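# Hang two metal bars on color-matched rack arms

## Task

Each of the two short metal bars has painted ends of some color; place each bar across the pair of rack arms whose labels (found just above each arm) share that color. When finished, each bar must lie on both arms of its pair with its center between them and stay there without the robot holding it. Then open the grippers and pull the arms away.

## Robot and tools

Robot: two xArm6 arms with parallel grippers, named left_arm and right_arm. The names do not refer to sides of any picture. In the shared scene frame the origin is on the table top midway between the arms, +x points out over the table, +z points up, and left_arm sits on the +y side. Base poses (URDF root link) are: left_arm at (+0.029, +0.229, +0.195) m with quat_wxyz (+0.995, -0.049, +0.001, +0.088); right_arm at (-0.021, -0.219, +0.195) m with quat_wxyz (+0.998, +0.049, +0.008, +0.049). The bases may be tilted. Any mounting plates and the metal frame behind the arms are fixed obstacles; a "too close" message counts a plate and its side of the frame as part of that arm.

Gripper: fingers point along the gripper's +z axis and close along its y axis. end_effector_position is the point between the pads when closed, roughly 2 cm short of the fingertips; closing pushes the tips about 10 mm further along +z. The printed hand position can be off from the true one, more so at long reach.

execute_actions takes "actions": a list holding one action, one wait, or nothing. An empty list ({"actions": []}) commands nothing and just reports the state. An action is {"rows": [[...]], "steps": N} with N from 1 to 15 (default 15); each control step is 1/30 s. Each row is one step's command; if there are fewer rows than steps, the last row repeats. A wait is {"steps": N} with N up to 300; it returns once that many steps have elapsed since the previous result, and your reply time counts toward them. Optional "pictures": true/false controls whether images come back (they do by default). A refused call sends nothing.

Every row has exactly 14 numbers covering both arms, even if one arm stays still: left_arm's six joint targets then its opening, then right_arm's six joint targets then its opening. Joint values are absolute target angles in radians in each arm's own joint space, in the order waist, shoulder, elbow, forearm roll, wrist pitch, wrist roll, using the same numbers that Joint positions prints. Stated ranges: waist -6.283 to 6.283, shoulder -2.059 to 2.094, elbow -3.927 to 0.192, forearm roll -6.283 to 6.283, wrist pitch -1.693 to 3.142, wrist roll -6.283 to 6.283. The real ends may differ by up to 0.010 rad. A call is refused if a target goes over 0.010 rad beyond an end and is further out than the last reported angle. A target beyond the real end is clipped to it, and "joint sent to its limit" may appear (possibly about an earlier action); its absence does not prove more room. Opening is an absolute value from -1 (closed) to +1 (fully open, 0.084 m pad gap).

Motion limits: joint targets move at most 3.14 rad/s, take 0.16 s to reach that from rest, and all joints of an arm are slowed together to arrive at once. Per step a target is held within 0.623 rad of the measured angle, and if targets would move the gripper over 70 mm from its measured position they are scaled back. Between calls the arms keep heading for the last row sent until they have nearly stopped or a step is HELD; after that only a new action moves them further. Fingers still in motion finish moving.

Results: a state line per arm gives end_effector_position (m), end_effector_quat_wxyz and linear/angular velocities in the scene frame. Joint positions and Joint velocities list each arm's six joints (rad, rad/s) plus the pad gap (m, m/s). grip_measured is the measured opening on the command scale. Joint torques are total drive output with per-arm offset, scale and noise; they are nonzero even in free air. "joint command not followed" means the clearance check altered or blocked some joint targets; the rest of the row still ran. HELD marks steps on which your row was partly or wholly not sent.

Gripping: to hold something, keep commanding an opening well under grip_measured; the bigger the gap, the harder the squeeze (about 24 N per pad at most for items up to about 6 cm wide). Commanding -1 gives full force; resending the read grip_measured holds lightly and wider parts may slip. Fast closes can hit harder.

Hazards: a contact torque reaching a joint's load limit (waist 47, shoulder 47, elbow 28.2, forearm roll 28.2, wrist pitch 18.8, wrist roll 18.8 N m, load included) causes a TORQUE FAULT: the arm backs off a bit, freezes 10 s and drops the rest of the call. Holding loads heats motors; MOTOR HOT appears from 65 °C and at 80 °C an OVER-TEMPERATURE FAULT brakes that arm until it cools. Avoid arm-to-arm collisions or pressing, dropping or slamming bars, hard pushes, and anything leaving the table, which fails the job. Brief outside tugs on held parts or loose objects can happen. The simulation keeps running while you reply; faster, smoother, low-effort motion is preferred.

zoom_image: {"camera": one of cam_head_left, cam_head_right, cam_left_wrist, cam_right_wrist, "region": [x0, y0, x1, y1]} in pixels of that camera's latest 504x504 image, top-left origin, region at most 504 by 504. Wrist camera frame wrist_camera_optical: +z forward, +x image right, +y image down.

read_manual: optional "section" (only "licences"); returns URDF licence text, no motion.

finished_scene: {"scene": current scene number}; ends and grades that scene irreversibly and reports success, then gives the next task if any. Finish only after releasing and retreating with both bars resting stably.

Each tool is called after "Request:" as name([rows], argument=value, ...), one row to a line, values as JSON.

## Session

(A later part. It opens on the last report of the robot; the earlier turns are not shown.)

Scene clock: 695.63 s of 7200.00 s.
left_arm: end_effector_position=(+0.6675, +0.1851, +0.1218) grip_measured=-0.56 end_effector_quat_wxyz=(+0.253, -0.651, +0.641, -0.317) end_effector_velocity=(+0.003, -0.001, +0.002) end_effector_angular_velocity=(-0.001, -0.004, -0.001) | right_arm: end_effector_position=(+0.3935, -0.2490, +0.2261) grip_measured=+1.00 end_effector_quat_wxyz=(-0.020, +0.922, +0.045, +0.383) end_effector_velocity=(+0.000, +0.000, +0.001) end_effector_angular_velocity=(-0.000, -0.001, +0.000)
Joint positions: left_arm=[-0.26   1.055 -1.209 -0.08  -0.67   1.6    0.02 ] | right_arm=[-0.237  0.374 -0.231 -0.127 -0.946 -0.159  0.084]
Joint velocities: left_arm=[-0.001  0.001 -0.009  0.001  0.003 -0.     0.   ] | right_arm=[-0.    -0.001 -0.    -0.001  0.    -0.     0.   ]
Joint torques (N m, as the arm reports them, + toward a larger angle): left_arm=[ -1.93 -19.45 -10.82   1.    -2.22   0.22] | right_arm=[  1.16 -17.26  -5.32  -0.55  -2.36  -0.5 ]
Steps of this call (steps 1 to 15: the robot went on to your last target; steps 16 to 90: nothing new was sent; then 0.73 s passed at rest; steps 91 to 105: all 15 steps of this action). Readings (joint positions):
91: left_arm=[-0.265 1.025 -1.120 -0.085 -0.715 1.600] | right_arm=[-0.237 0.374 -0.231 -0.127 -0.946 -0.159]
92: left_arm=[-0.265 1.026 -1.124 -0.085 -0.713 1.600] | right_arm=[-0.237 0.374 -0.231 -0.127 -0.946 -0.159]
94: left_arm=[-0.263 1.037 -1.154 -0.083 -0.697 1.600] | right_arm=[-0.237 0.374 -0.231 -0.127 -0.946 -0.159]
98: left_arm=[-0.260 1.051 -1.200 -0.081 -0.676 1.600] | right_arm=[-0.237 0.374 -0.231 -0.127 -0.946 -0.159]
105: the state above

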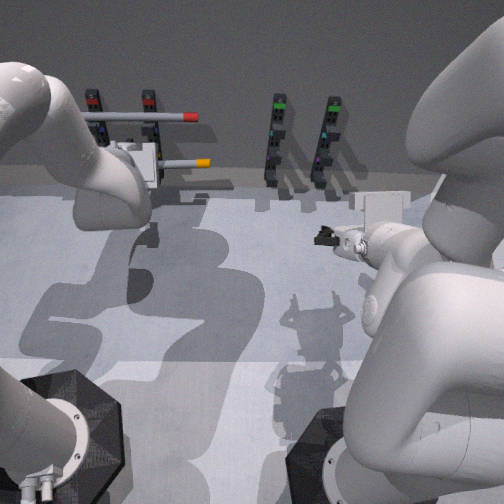

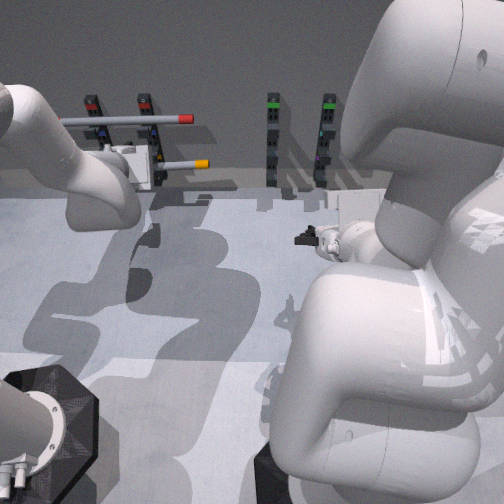

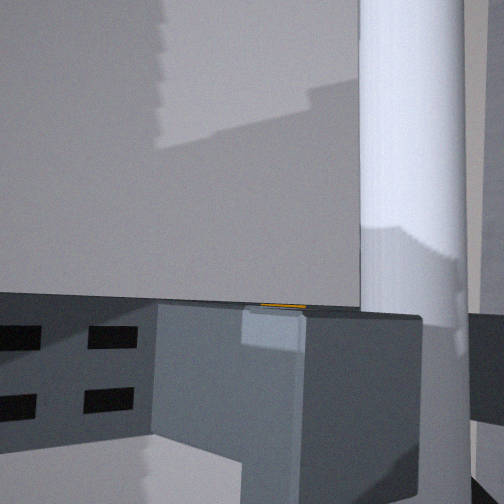

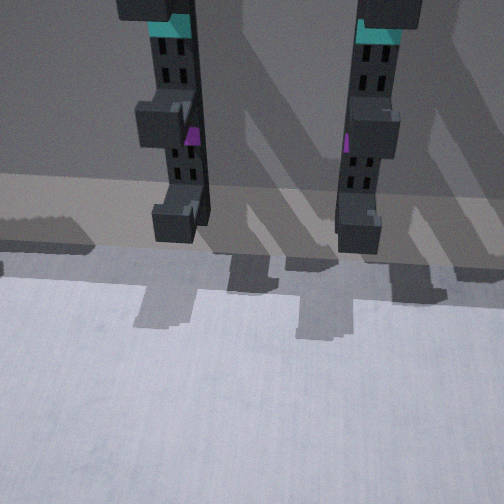

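Request:
execute_actions([
  {"rows":[[-0.26,1.08,-1.21,-0.08,-0.69,1.6,-1,-0.237,0.374,-0.231,-0.127,-0.946,-0.159,1]],"steps":15},
])

Request:
execute_actions([
  {"rows":[[-0.26,1.08,-1.21,-0.08,-0.69,1.6,0.4,-0.237,0.374,-0.231,-0.127,-0.946,-0.159,1]],"steps":15},
])

Request:
execute_actions([
  {"rows":[[-0.265,1.025,-1.12,-0.085,-0.715,1.6,0.4,-0.237,0.374,-0.231,-0.127,-0.946,-0.159,1]],"steps":15},
])

Request:
execute_actions([
  {"rows":[[-0.27,0.97,-0.97,-0.09,-0.8,1.6,0.4,-0.237,0.374,-0.231,-0.127,-0.946,-0.159,1]],"steps":15},
])

Request:
execute_actions([
  {"rows":[[0.15,0.5,-0.4,0,-1.0,1.57,0.4,-0.237,0.374,-0.231,-0.127,-0.946,-0.159,1]],"steps":15},
])

Request:
execute_actions([
  {"steps":30},
])

Scene clock: 718.17 s of 7200.00 s.
left_arm: end_effector_position=(+0.6620, +0.1848, +0.1116) grip_measured=-0.56 end_effector_quat_wxyz=(+0.253, -0.651, +0.642, -0.316) end_effector_velocity=(-0.016, +0.001, -0.021) end_effector_angular_velocity=(+0.001, +0.047, +0.001) | right_arm: end_effector_position=(+0.3935, -0.2490, +0.2261) grip_measured=+1.00 end_effector_quat_wxyz=(-0.020, +0.922, +0.045, +0.383) end_effector_velocity=(-0.000, +0.000, -0.000) end_effector_angular_velocity=(+0.000, +0.001, +0.001)
Joint positions: left_arm=[-0.26   1.079 -1.21  -0.08  -0.69   1.6    0.02 ] | right_arm=[-0.237  0.374 -0.231 -0.127 -0.946 -0.159  0.084]
Joint velocities: left_arm=[ 0.002  0.019  0.02  -0.002  0.008 -0.002 -0.   ] | right_arm=[ 0.     0.001 -0.    -0.001 -0.     0.     0.   ]
Joint torques (N m, as the arm reports them, + toward a larger angle): left_arm=[ -3.35 -17.37  -9.14   0.11  -0.95   0.21] | right_arm=[  1.1  -17.21  -5.32  -0.87  -1.91  -0.65]
Steps of this call (steps 1 to 15: the robot went on to your last target; steps 16 to 90: nothing new was sent; then 19.03 s passed at rest; steps 91 to 105: all 15 steps of this action). Readings (joint positions):
91: left_arm=[-0.260 1.055 -1.210 -0.080 -0.670 1.600] | right_arm=[-0.237 0.374 -0.231 -0.127 -0.946 -0.159]
92: left_arm=[-0.260 1.057 -1.211 -0.080 -0.672 1.600] | right_arm=[-0.237 0.374 -0.231 -0.127 -0.946 -0.159]
94: left_arm=[-0.260 1.066 -1.211 -0.080 -0.680 1.600] | right_arm=[-0.237 0.374 -0.231 -0.127 -0.946 -0.159]
98: left_arm=[-0.260 1.076 -1.211 -0.080 -0.689 1.601] | right_arm=[-0.237 0.374 -0.231 -0.127 -0.946 -0.159]
105: the state above

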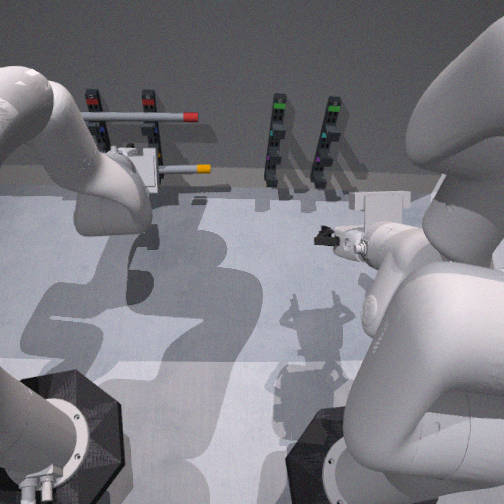

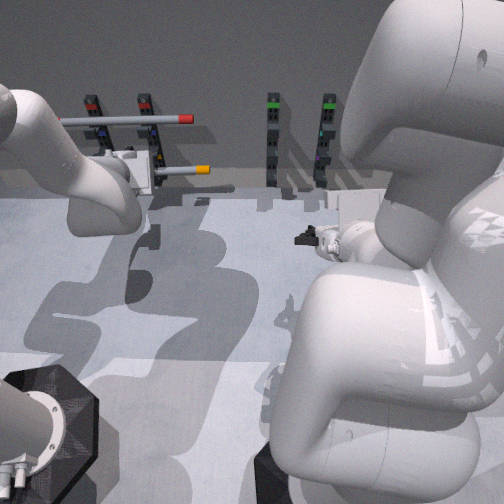

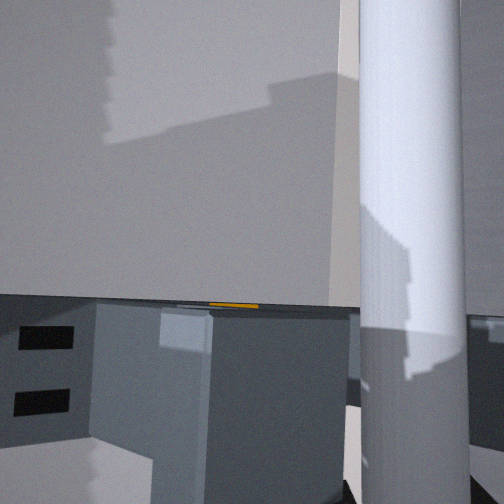

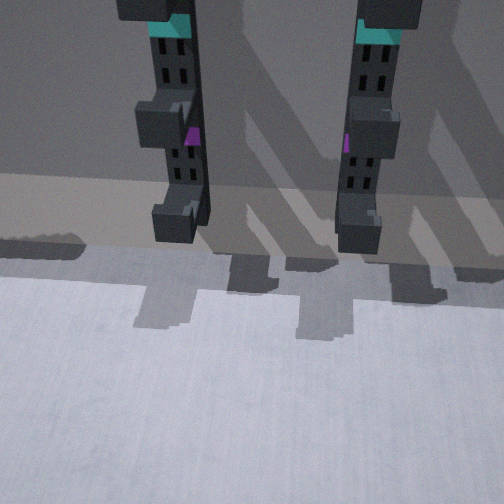

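Scene clock: 718.67 s of 7200.00 s.
left_arm: end_effector_position=(+0.6613, +0.1848, +0.1107) grip_measured=+0.39 end_effector_quat_wxyz=(+0.252, -0.652, +0.642, -0.315) end_effector_velocity=(+0.000, -0.000, +0.001) end_effector_angular_velocity=(+0.001, -0.002, -0.002) | right_arm: end_effector_position=(+0.3935, -0.2490, +0.2261) grip_measured=+1.00 end_effector_quat_wxyz=(-0.020, +0.922, +0.045, +0.383) end_effector_velocity=(-0.000, +0.000, +0.000) end_effector_angular_velocity=(+0.000, -0.000, +0.000)
Joint positions: left_arm=[-0.26   1.08  -1.21  -0.08  -0.69   1.6    0.061] | right_arm=[-0.237  0.374 -0.231 -0.127 -0.946 -0.159  0.084]
Joint velocities: left_arm=[ 0.    -0.    -0.001  0.002 -0.001  0.001  0.001] | right_arm=[ 0.    -0.001  0.    -0.     0.     0.    -0.   ]
Joint torques (N m, as the arm reports them, + toward a larger angle): left_arm=[ -2.25 -18.86 -10.12   0.91  -1.87   0.35] | right_arm=[  1.33 -16.93  -5.33  -0.35  -2.    -0.84]
Steps of this call (steps 1 to 15: all 15 steps of this action). Readings (joint positions):
1: left_arm=[-0.260 1.080 -1.210 -0.080 -0.690 1.600] | right_arm=[-0.237 0.374 -0.231 -0.127 -0.946 -0.159]
2: left_arm=[-0.260 1.080 -1.210 -0.080 -0.690 1.600] | right_arm=[-0.237 0.374 -0.231 -0.127 -0.946 -0.159]
4: left_arm=[-0.260 1.081 -1.208 -0.080 -0.689 1.600] | right_arm=[-0.237 0.374 -0.231 -0.127 -0.946 -0.159]
8: left_arm=[-0.260 1.081 -1.209 -0.080 -0.689 1.600] | right_arm=[-0.237 0.374 -0.231 -0.127 -0.946 -0.159]
15: the state above

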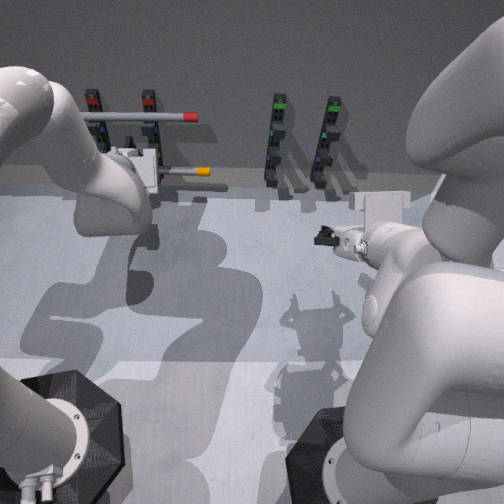

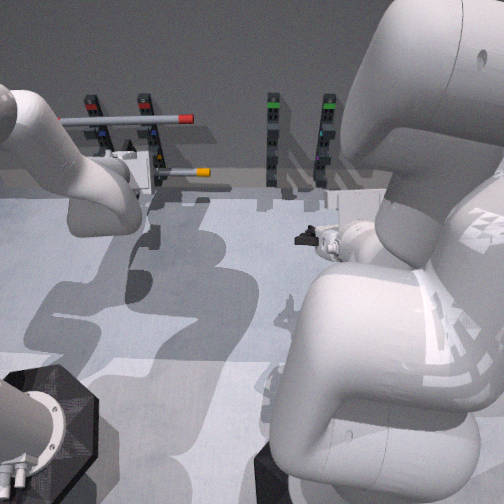

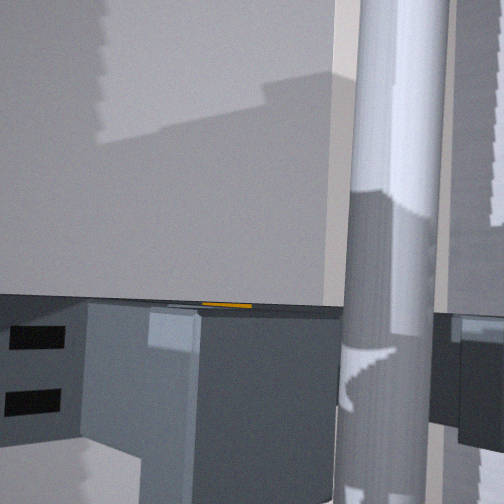

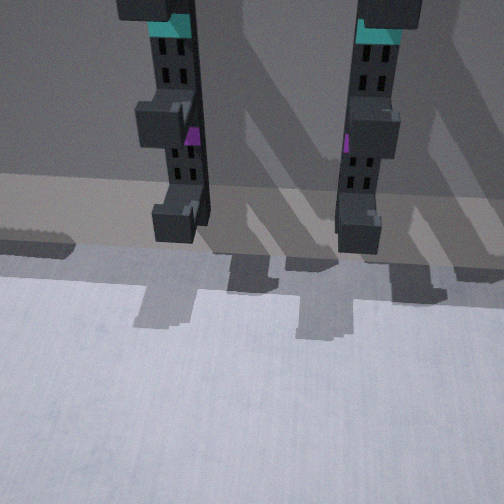

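Scene clock: 719.17 s of 7200.00 s.
left_arm: end_effector_position=(+0.6435, +0.1855, +0.1192) grip_measured=+0.39 end_effector_quat_wxyz=(+0.250, -0.653, +0.644, -0.312) end_effector_velocity=(-0.001, +0.001, +0.001) end_effector_angular_velocity=(+0.000, +0.001, +0.002) | right_arm: end_effector_position=(+0.3935, -0.2490, +0.2261) grip_measured=+1.00 end_effector_quat_wxyz=(-0.020, +0.922, +0.045, +0.383) end_effector_velocity=(-0.000, -0.000, -0.001) end_effector_angular_velocity=(+0.000, +0.001, -0.000)
Joint positions: left_arm=[-0.265  1.026 -1.121 -0.085 -0.715  1.6    0.061] | right_arm=[-0.237  0.374 -0.231 -0.127 -0.946 -0.159  0.084]
Joint velocities: left_arm=[ 0.001 -0.004  0.007 -0.001 -0.002  0.     0.   ] | right_arm=[-0.     0.001  0.     0.    -0.    -0.    -0.   ]
Joint torques (N m, as the arm reports them, + toward a larger angle): left_arm=[ -2.6  -18.97  -9.27   1.18  -2.25  -0.01] | right_arm=[  1.12 -16.68  -5.28  -0.1   -1.86  -0.61]
Steps of this call (steps 1 to 15: all 15 steps of this action). Readings (joint positions):
1: left_arm=[-0.260 1.080 -1.210 -0.080 -0.690 1.600] | right_arm=[-0.237 0.374 -0.231 -0.127 -0.946 -0.159]
2: left_arm=[-0.260 1.078 -1.206 -0.080 -0.691 1.600] | right_arm=[-0.237 0.374 -0.231 -0.127 -0.946 -0.159]
4: left_arm=[-0.262 1.059 -1.174 -0.082 -0.700 1.600] | right_arm=[-0.237 0.374 -0.231 -0.127 -0.946 -0.159]
8: left_arm=[-0.265 1.031 -1.131 -0.084 -0.712 1.600] | right_arm=[-0.237 0.374 -0.231 -0.127 -0.946 -0.159]
15: the state above

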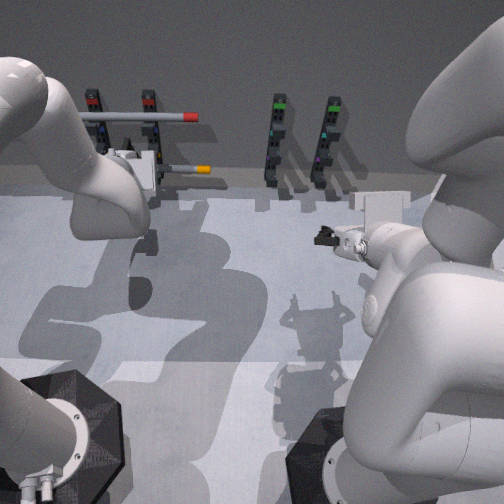

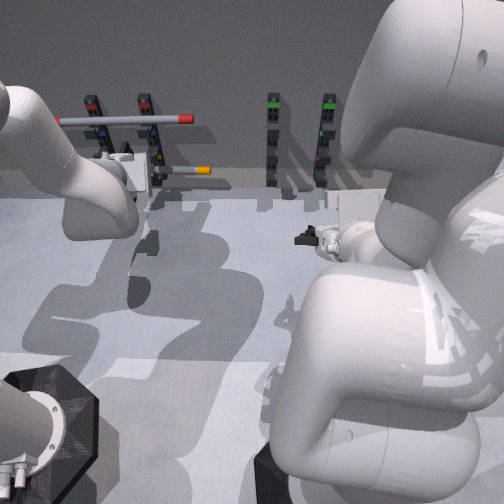

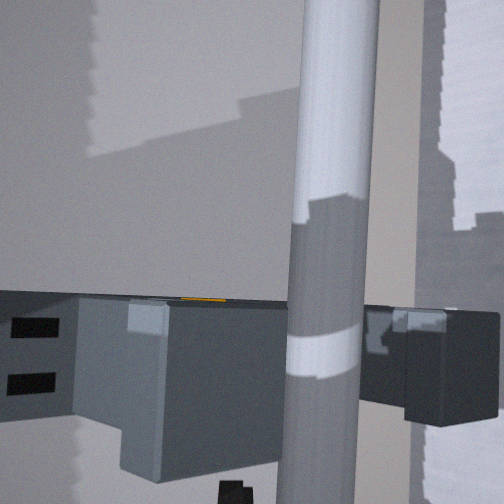

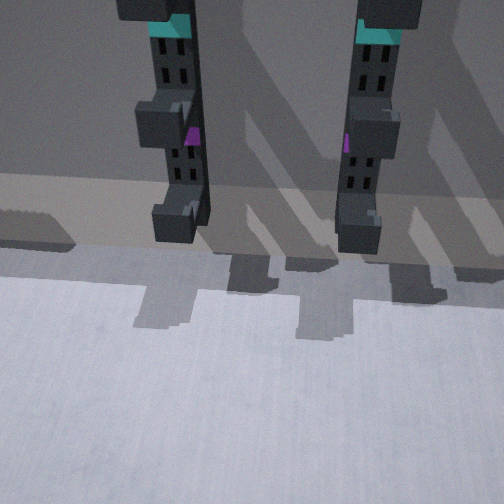

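Scene clock: 719.67 s of 7200.00 s.
left_arm: end_effector_position=(+0.6046, +0.1885, +0.1226) grip_measured=+0.39 end_effector_quat_wxyz=(+0.249, -0.653, +0.647, -0.306) end_effector_velocity=(-0.005, +0.001, -0.001) end_effector_angular_velocity=(+0.001, +0.004, +0.001) | right_arm: end_effector_position=(+0.3935, -0.2490, +0.2261) grip_measured=+1.00 end_effector_quat_wxyz=(-0.020, +0.922, +0.045, +0.383) end_effector_velocity=(+0.000, -0.000, +0.001) end_effector_angular_velocity=(-0.000, -0.002, -0.001)
Joint positions: left_arm=[-0.27   0.97  -0.972 -0.09  -0.799  1.6    0.061] | right_arm=[-0.237  0.374 -0.231 -0.127 -0.946 -0.159  0.084]
Joint velocities: left_arm=[ 0.    -0.003  0.014 -0.001 -0.007  0.    -0.   ] | right_arm=[-0.    -0.002 -0.     0.001 -0.     0.    -0.   ]
Joint torques (N m, as the arm reports them, + toward a larger angle): left_arm=[ -2.49 -16.4   -7.65   1.08  -2.14   0.28] | right_arm=[  1.64 -16.53  -5.53  -0.08  -2.19  -0.69]
Steps of this call (steps 1 to 15: all 15 steps of this action). Readings (joint positions):
1: left_arm=[-0.265 1.025 -1.120 -0.085 -0.715 1.600] | right_arm=[-0.237 0.374 -0.231 -0.127 -0.946 -0.159]
2: left_arm=[-0.265 1.024 -1.117 -0.085 -0.718 1.600] | right_arm=[-0.237 0.374 -0.231 -0.127 -0.946 -0.159]
4: left_arm=[-0.266 1.008 -1.076 -0.087 -0.742 1.600] | right_arm=[-0.237 0.374 -0.231 -0.127 -0.946 -0.159]
8: left_arm=[-0.269 0.978 -0.989 -0.089 -0.787 1.600] | right_arm=[-0.237 0.374 -0.231 -0.127 -0.946 -0.159]
15: the state above

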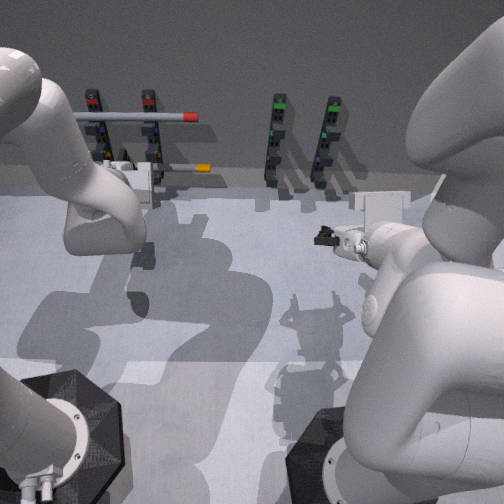

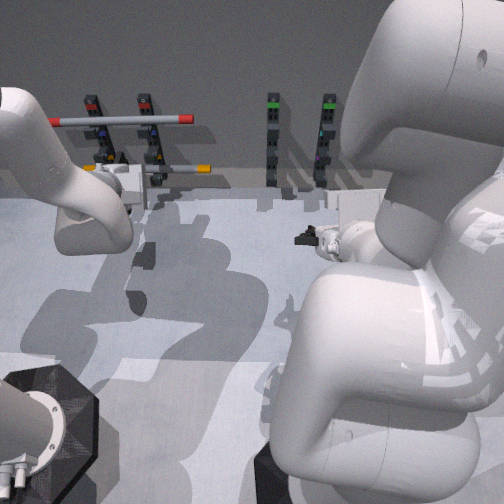

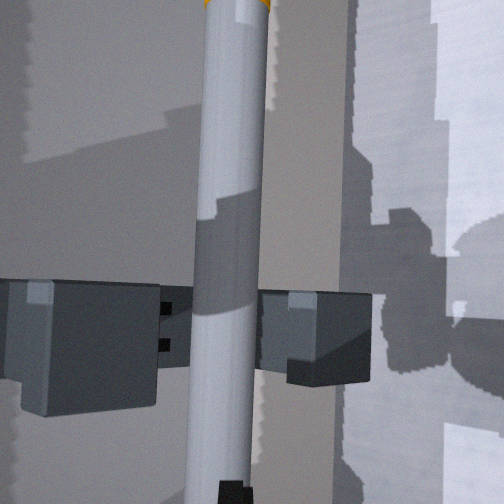

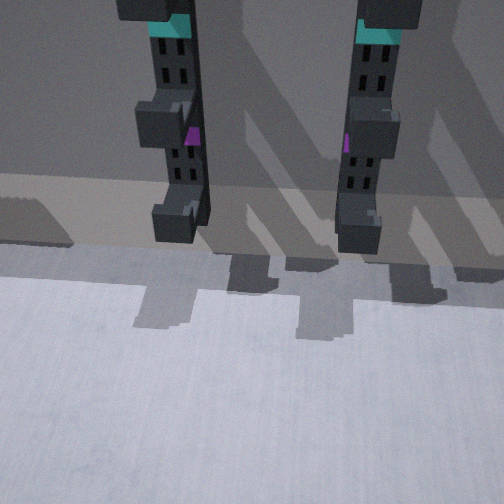

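Scene clock: 720.17 s of 7200.00 s.
left_arm: end_effector_position=(+0.5379, +0.3229, +0.1911) grip_measured=+0.39 end_effector_quat_wxyz=(-0.293, +0.715, -0.564, +0.292) end_effector_velocity=(-0.217, +0.272, +0.152) end_effector_angular_velocity=(-0.010, -0.098, +0.528) | right_arm: end_effector_position=(+0.3935, -0.2490, +0.2261) grip_measured=+1.00 end_effector_quat_wxyz=(-0.020, +0.922, +0.045, +0.383) end_effector_velocity=(-0.000, +0.000, -0.000) end_effector_angular_velocity=(+0.000, +0.001, +0.000)
Joint positions: left_arm=[-0.01   0.679 -0.618 -0.034 -0.924  1.581  0.061] | right_arm=[-0.237  0.374 -0.231 -0.127 -0.946 -0.159  0.084]
Joint velocities: left_arm=[ 0.619 -0.693  0.842  0.132 -0.294 -0.044 -0.   ] | right_arm=[ 0.     0.001 -0.     0.     0.    -0.    -0.   ]
Joint torques (N m, as the arm reports them, + toward a larger angle): left_arm=[ -2.35 -14.98  -6.13   0.71  -2.23   0.6 ] | right_arm=[  1.16 -16.93  -5.61  -0.91  -1.91  -0.71]
Steps of this call (steps 1 to 15: all 15 steps of this action). Readings (joint positions):
1: left_arm=[-0.270 0.970 -0.971 -0.090 -0.800 1.600] | right_arm=[-0.237 0.374 -0.231 -0.127 -0.946 -0.159]
2: left_arm=[-0.268 0.967 -0.967 -0.089 -0.801 1.600] | right_arm=[-0.237 0.374 -0.231 -0.127 -0.946 -0.159]
4: left_arm=[-0.239 0.934 -0.923 -0.082 -0.816 1.597] | right_arm=[-0.237 0.374 -0.231 -0.127 -0.946 -0.159]
8: left_arm=[-0.152 0.838 -0.812 -0.065 -0.856 1.592] | right_arm=[-0.237 0.374 -0.231 -0.127 -0.946 -0.159]
15: the state above

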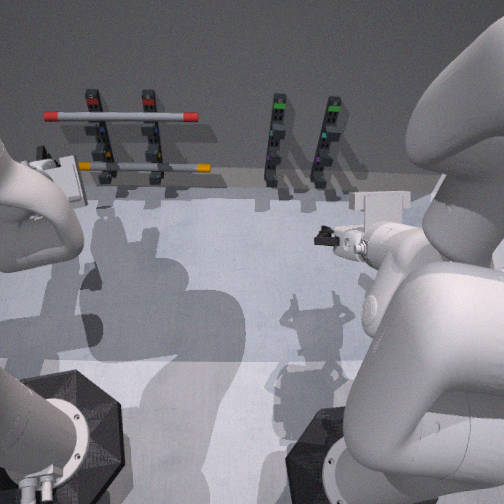

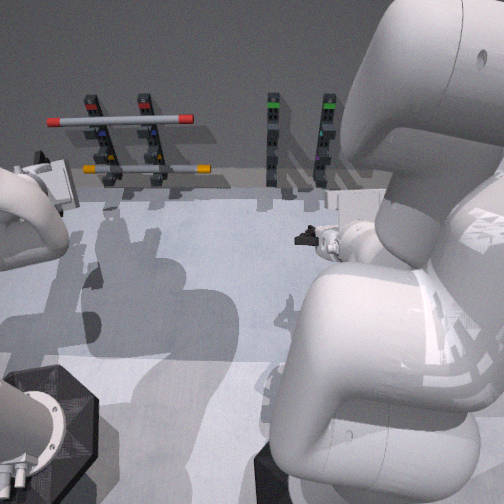

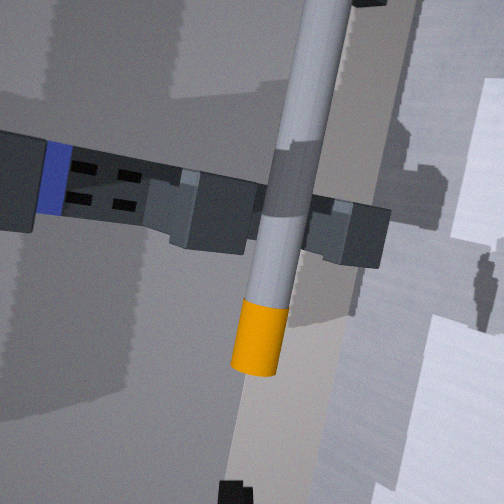

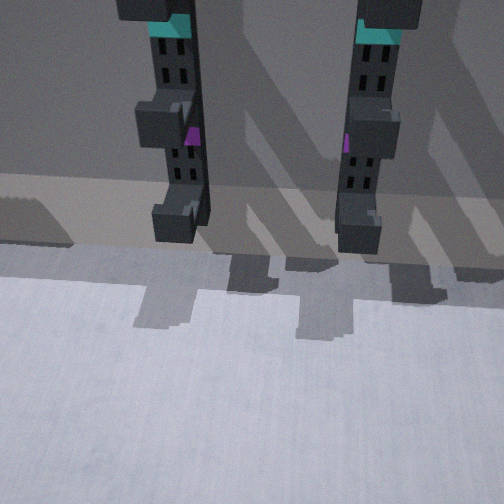

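Scene clock: 721.17 s of 7200.00 s.
left_arm: end_effector_position=(+0.4746, +0.3835, +0.2282) grip_measured=+0.39 end_effector_quat_wxyz=(-0.318, +0.748, -0.510, +0.281) end_effector_velocity=(+0.000, -0.000, +0.000) end_effector_angular_velocity=(+0.000, -0.001, -0.001) | right_arm: end_effector_position=(+0.3935, -0.2490, +0.2261) grip_measured=+1.00 end_effector_quat_wxyz=(-0.020, +0.922, +0.045, +0.383) end_effector_velocity=(-0.000, +0.000, -0.000) end_effector_angular_velocity=(+0.000, +0.000, +0.000)
Joint positions: left_arm=[ 0.15   0.5   -0.4    0.    -1.     1.57   0.061] | right_arm=[-0.237  0.374 -0.231 -0.127 -0.946 -0.159  0.084]
Joint velocities: left_arm=[-0.    -0.001  0.     0.001 -0.     0.     0.   ] | right_arm=[ 0.  0.  0. -0.  0.  0. -0.]
Joint torques (N m, as the arm reports them, + toward a larger angle): left_arm=[ -1.6  -12.09  -5.59   0.99  -2.2    0.51] | right_arm=[  1.3  -16.18  -5.44   0.14  -1.87  -0.53]
Steps of this call (steps 1 to 30: the robot went on to your last target). Readings (joint positions):
1: left_arm=[0.011 0.656 -0.590 -0.030 -0.933 1.580] | right_arm=[-0.237 0.374 -0.231 -0.127 -0.946 -0.159]
2: left_arm=[0.032 0.633 -0.562 -0.026 -0.943 1.578] | right_arm=[-0.237 0.374 -0.231 -0.127 -0.946 -0.159]
4: left_arm=[0.074 0.586 -0.504 -0.017 -0.963 1.575] | right_arm=[-0.237 0.374 -0.231 -0.127 -0.946 -0.159]
8: left_arm=[0.133 0.519 -0.423 -0.004 -0.992 1.571] | right_arm=[-0.237 0.374 -0.231 -0.127 -0.946 -0.159]
30: the state above
All arms were judged still, so your last target was given up. Only a new action makes them travel on or press farther. Fingers that are still opening or closing keep moving.

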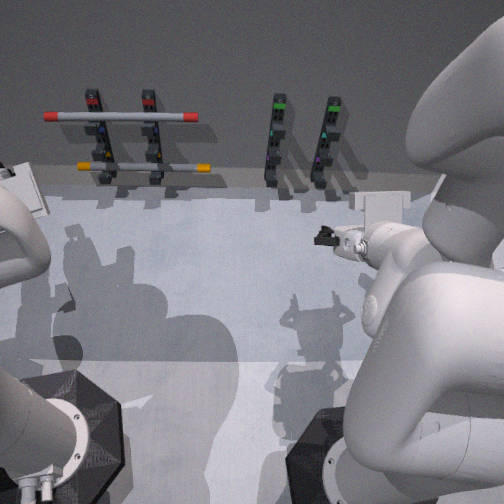

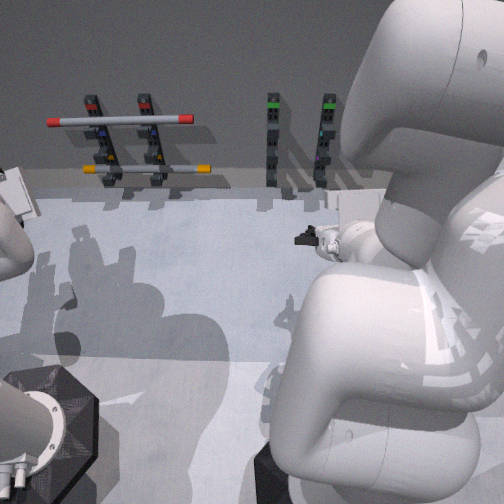

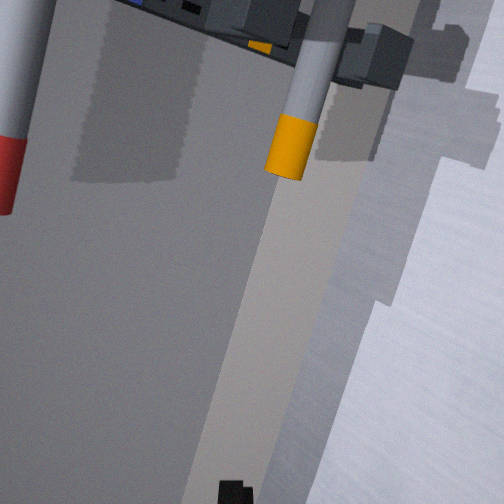

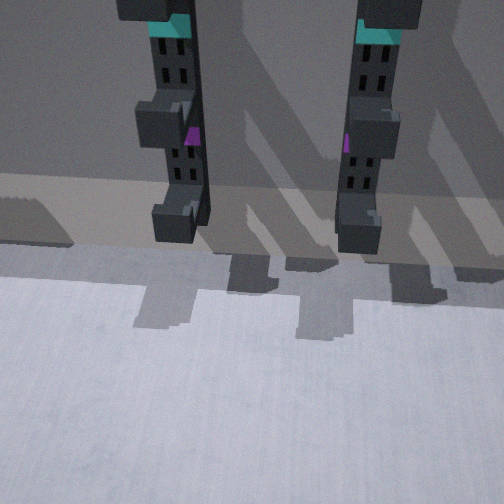

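Request:
finished_scene(scene=2)

The scene is finished: the task was done.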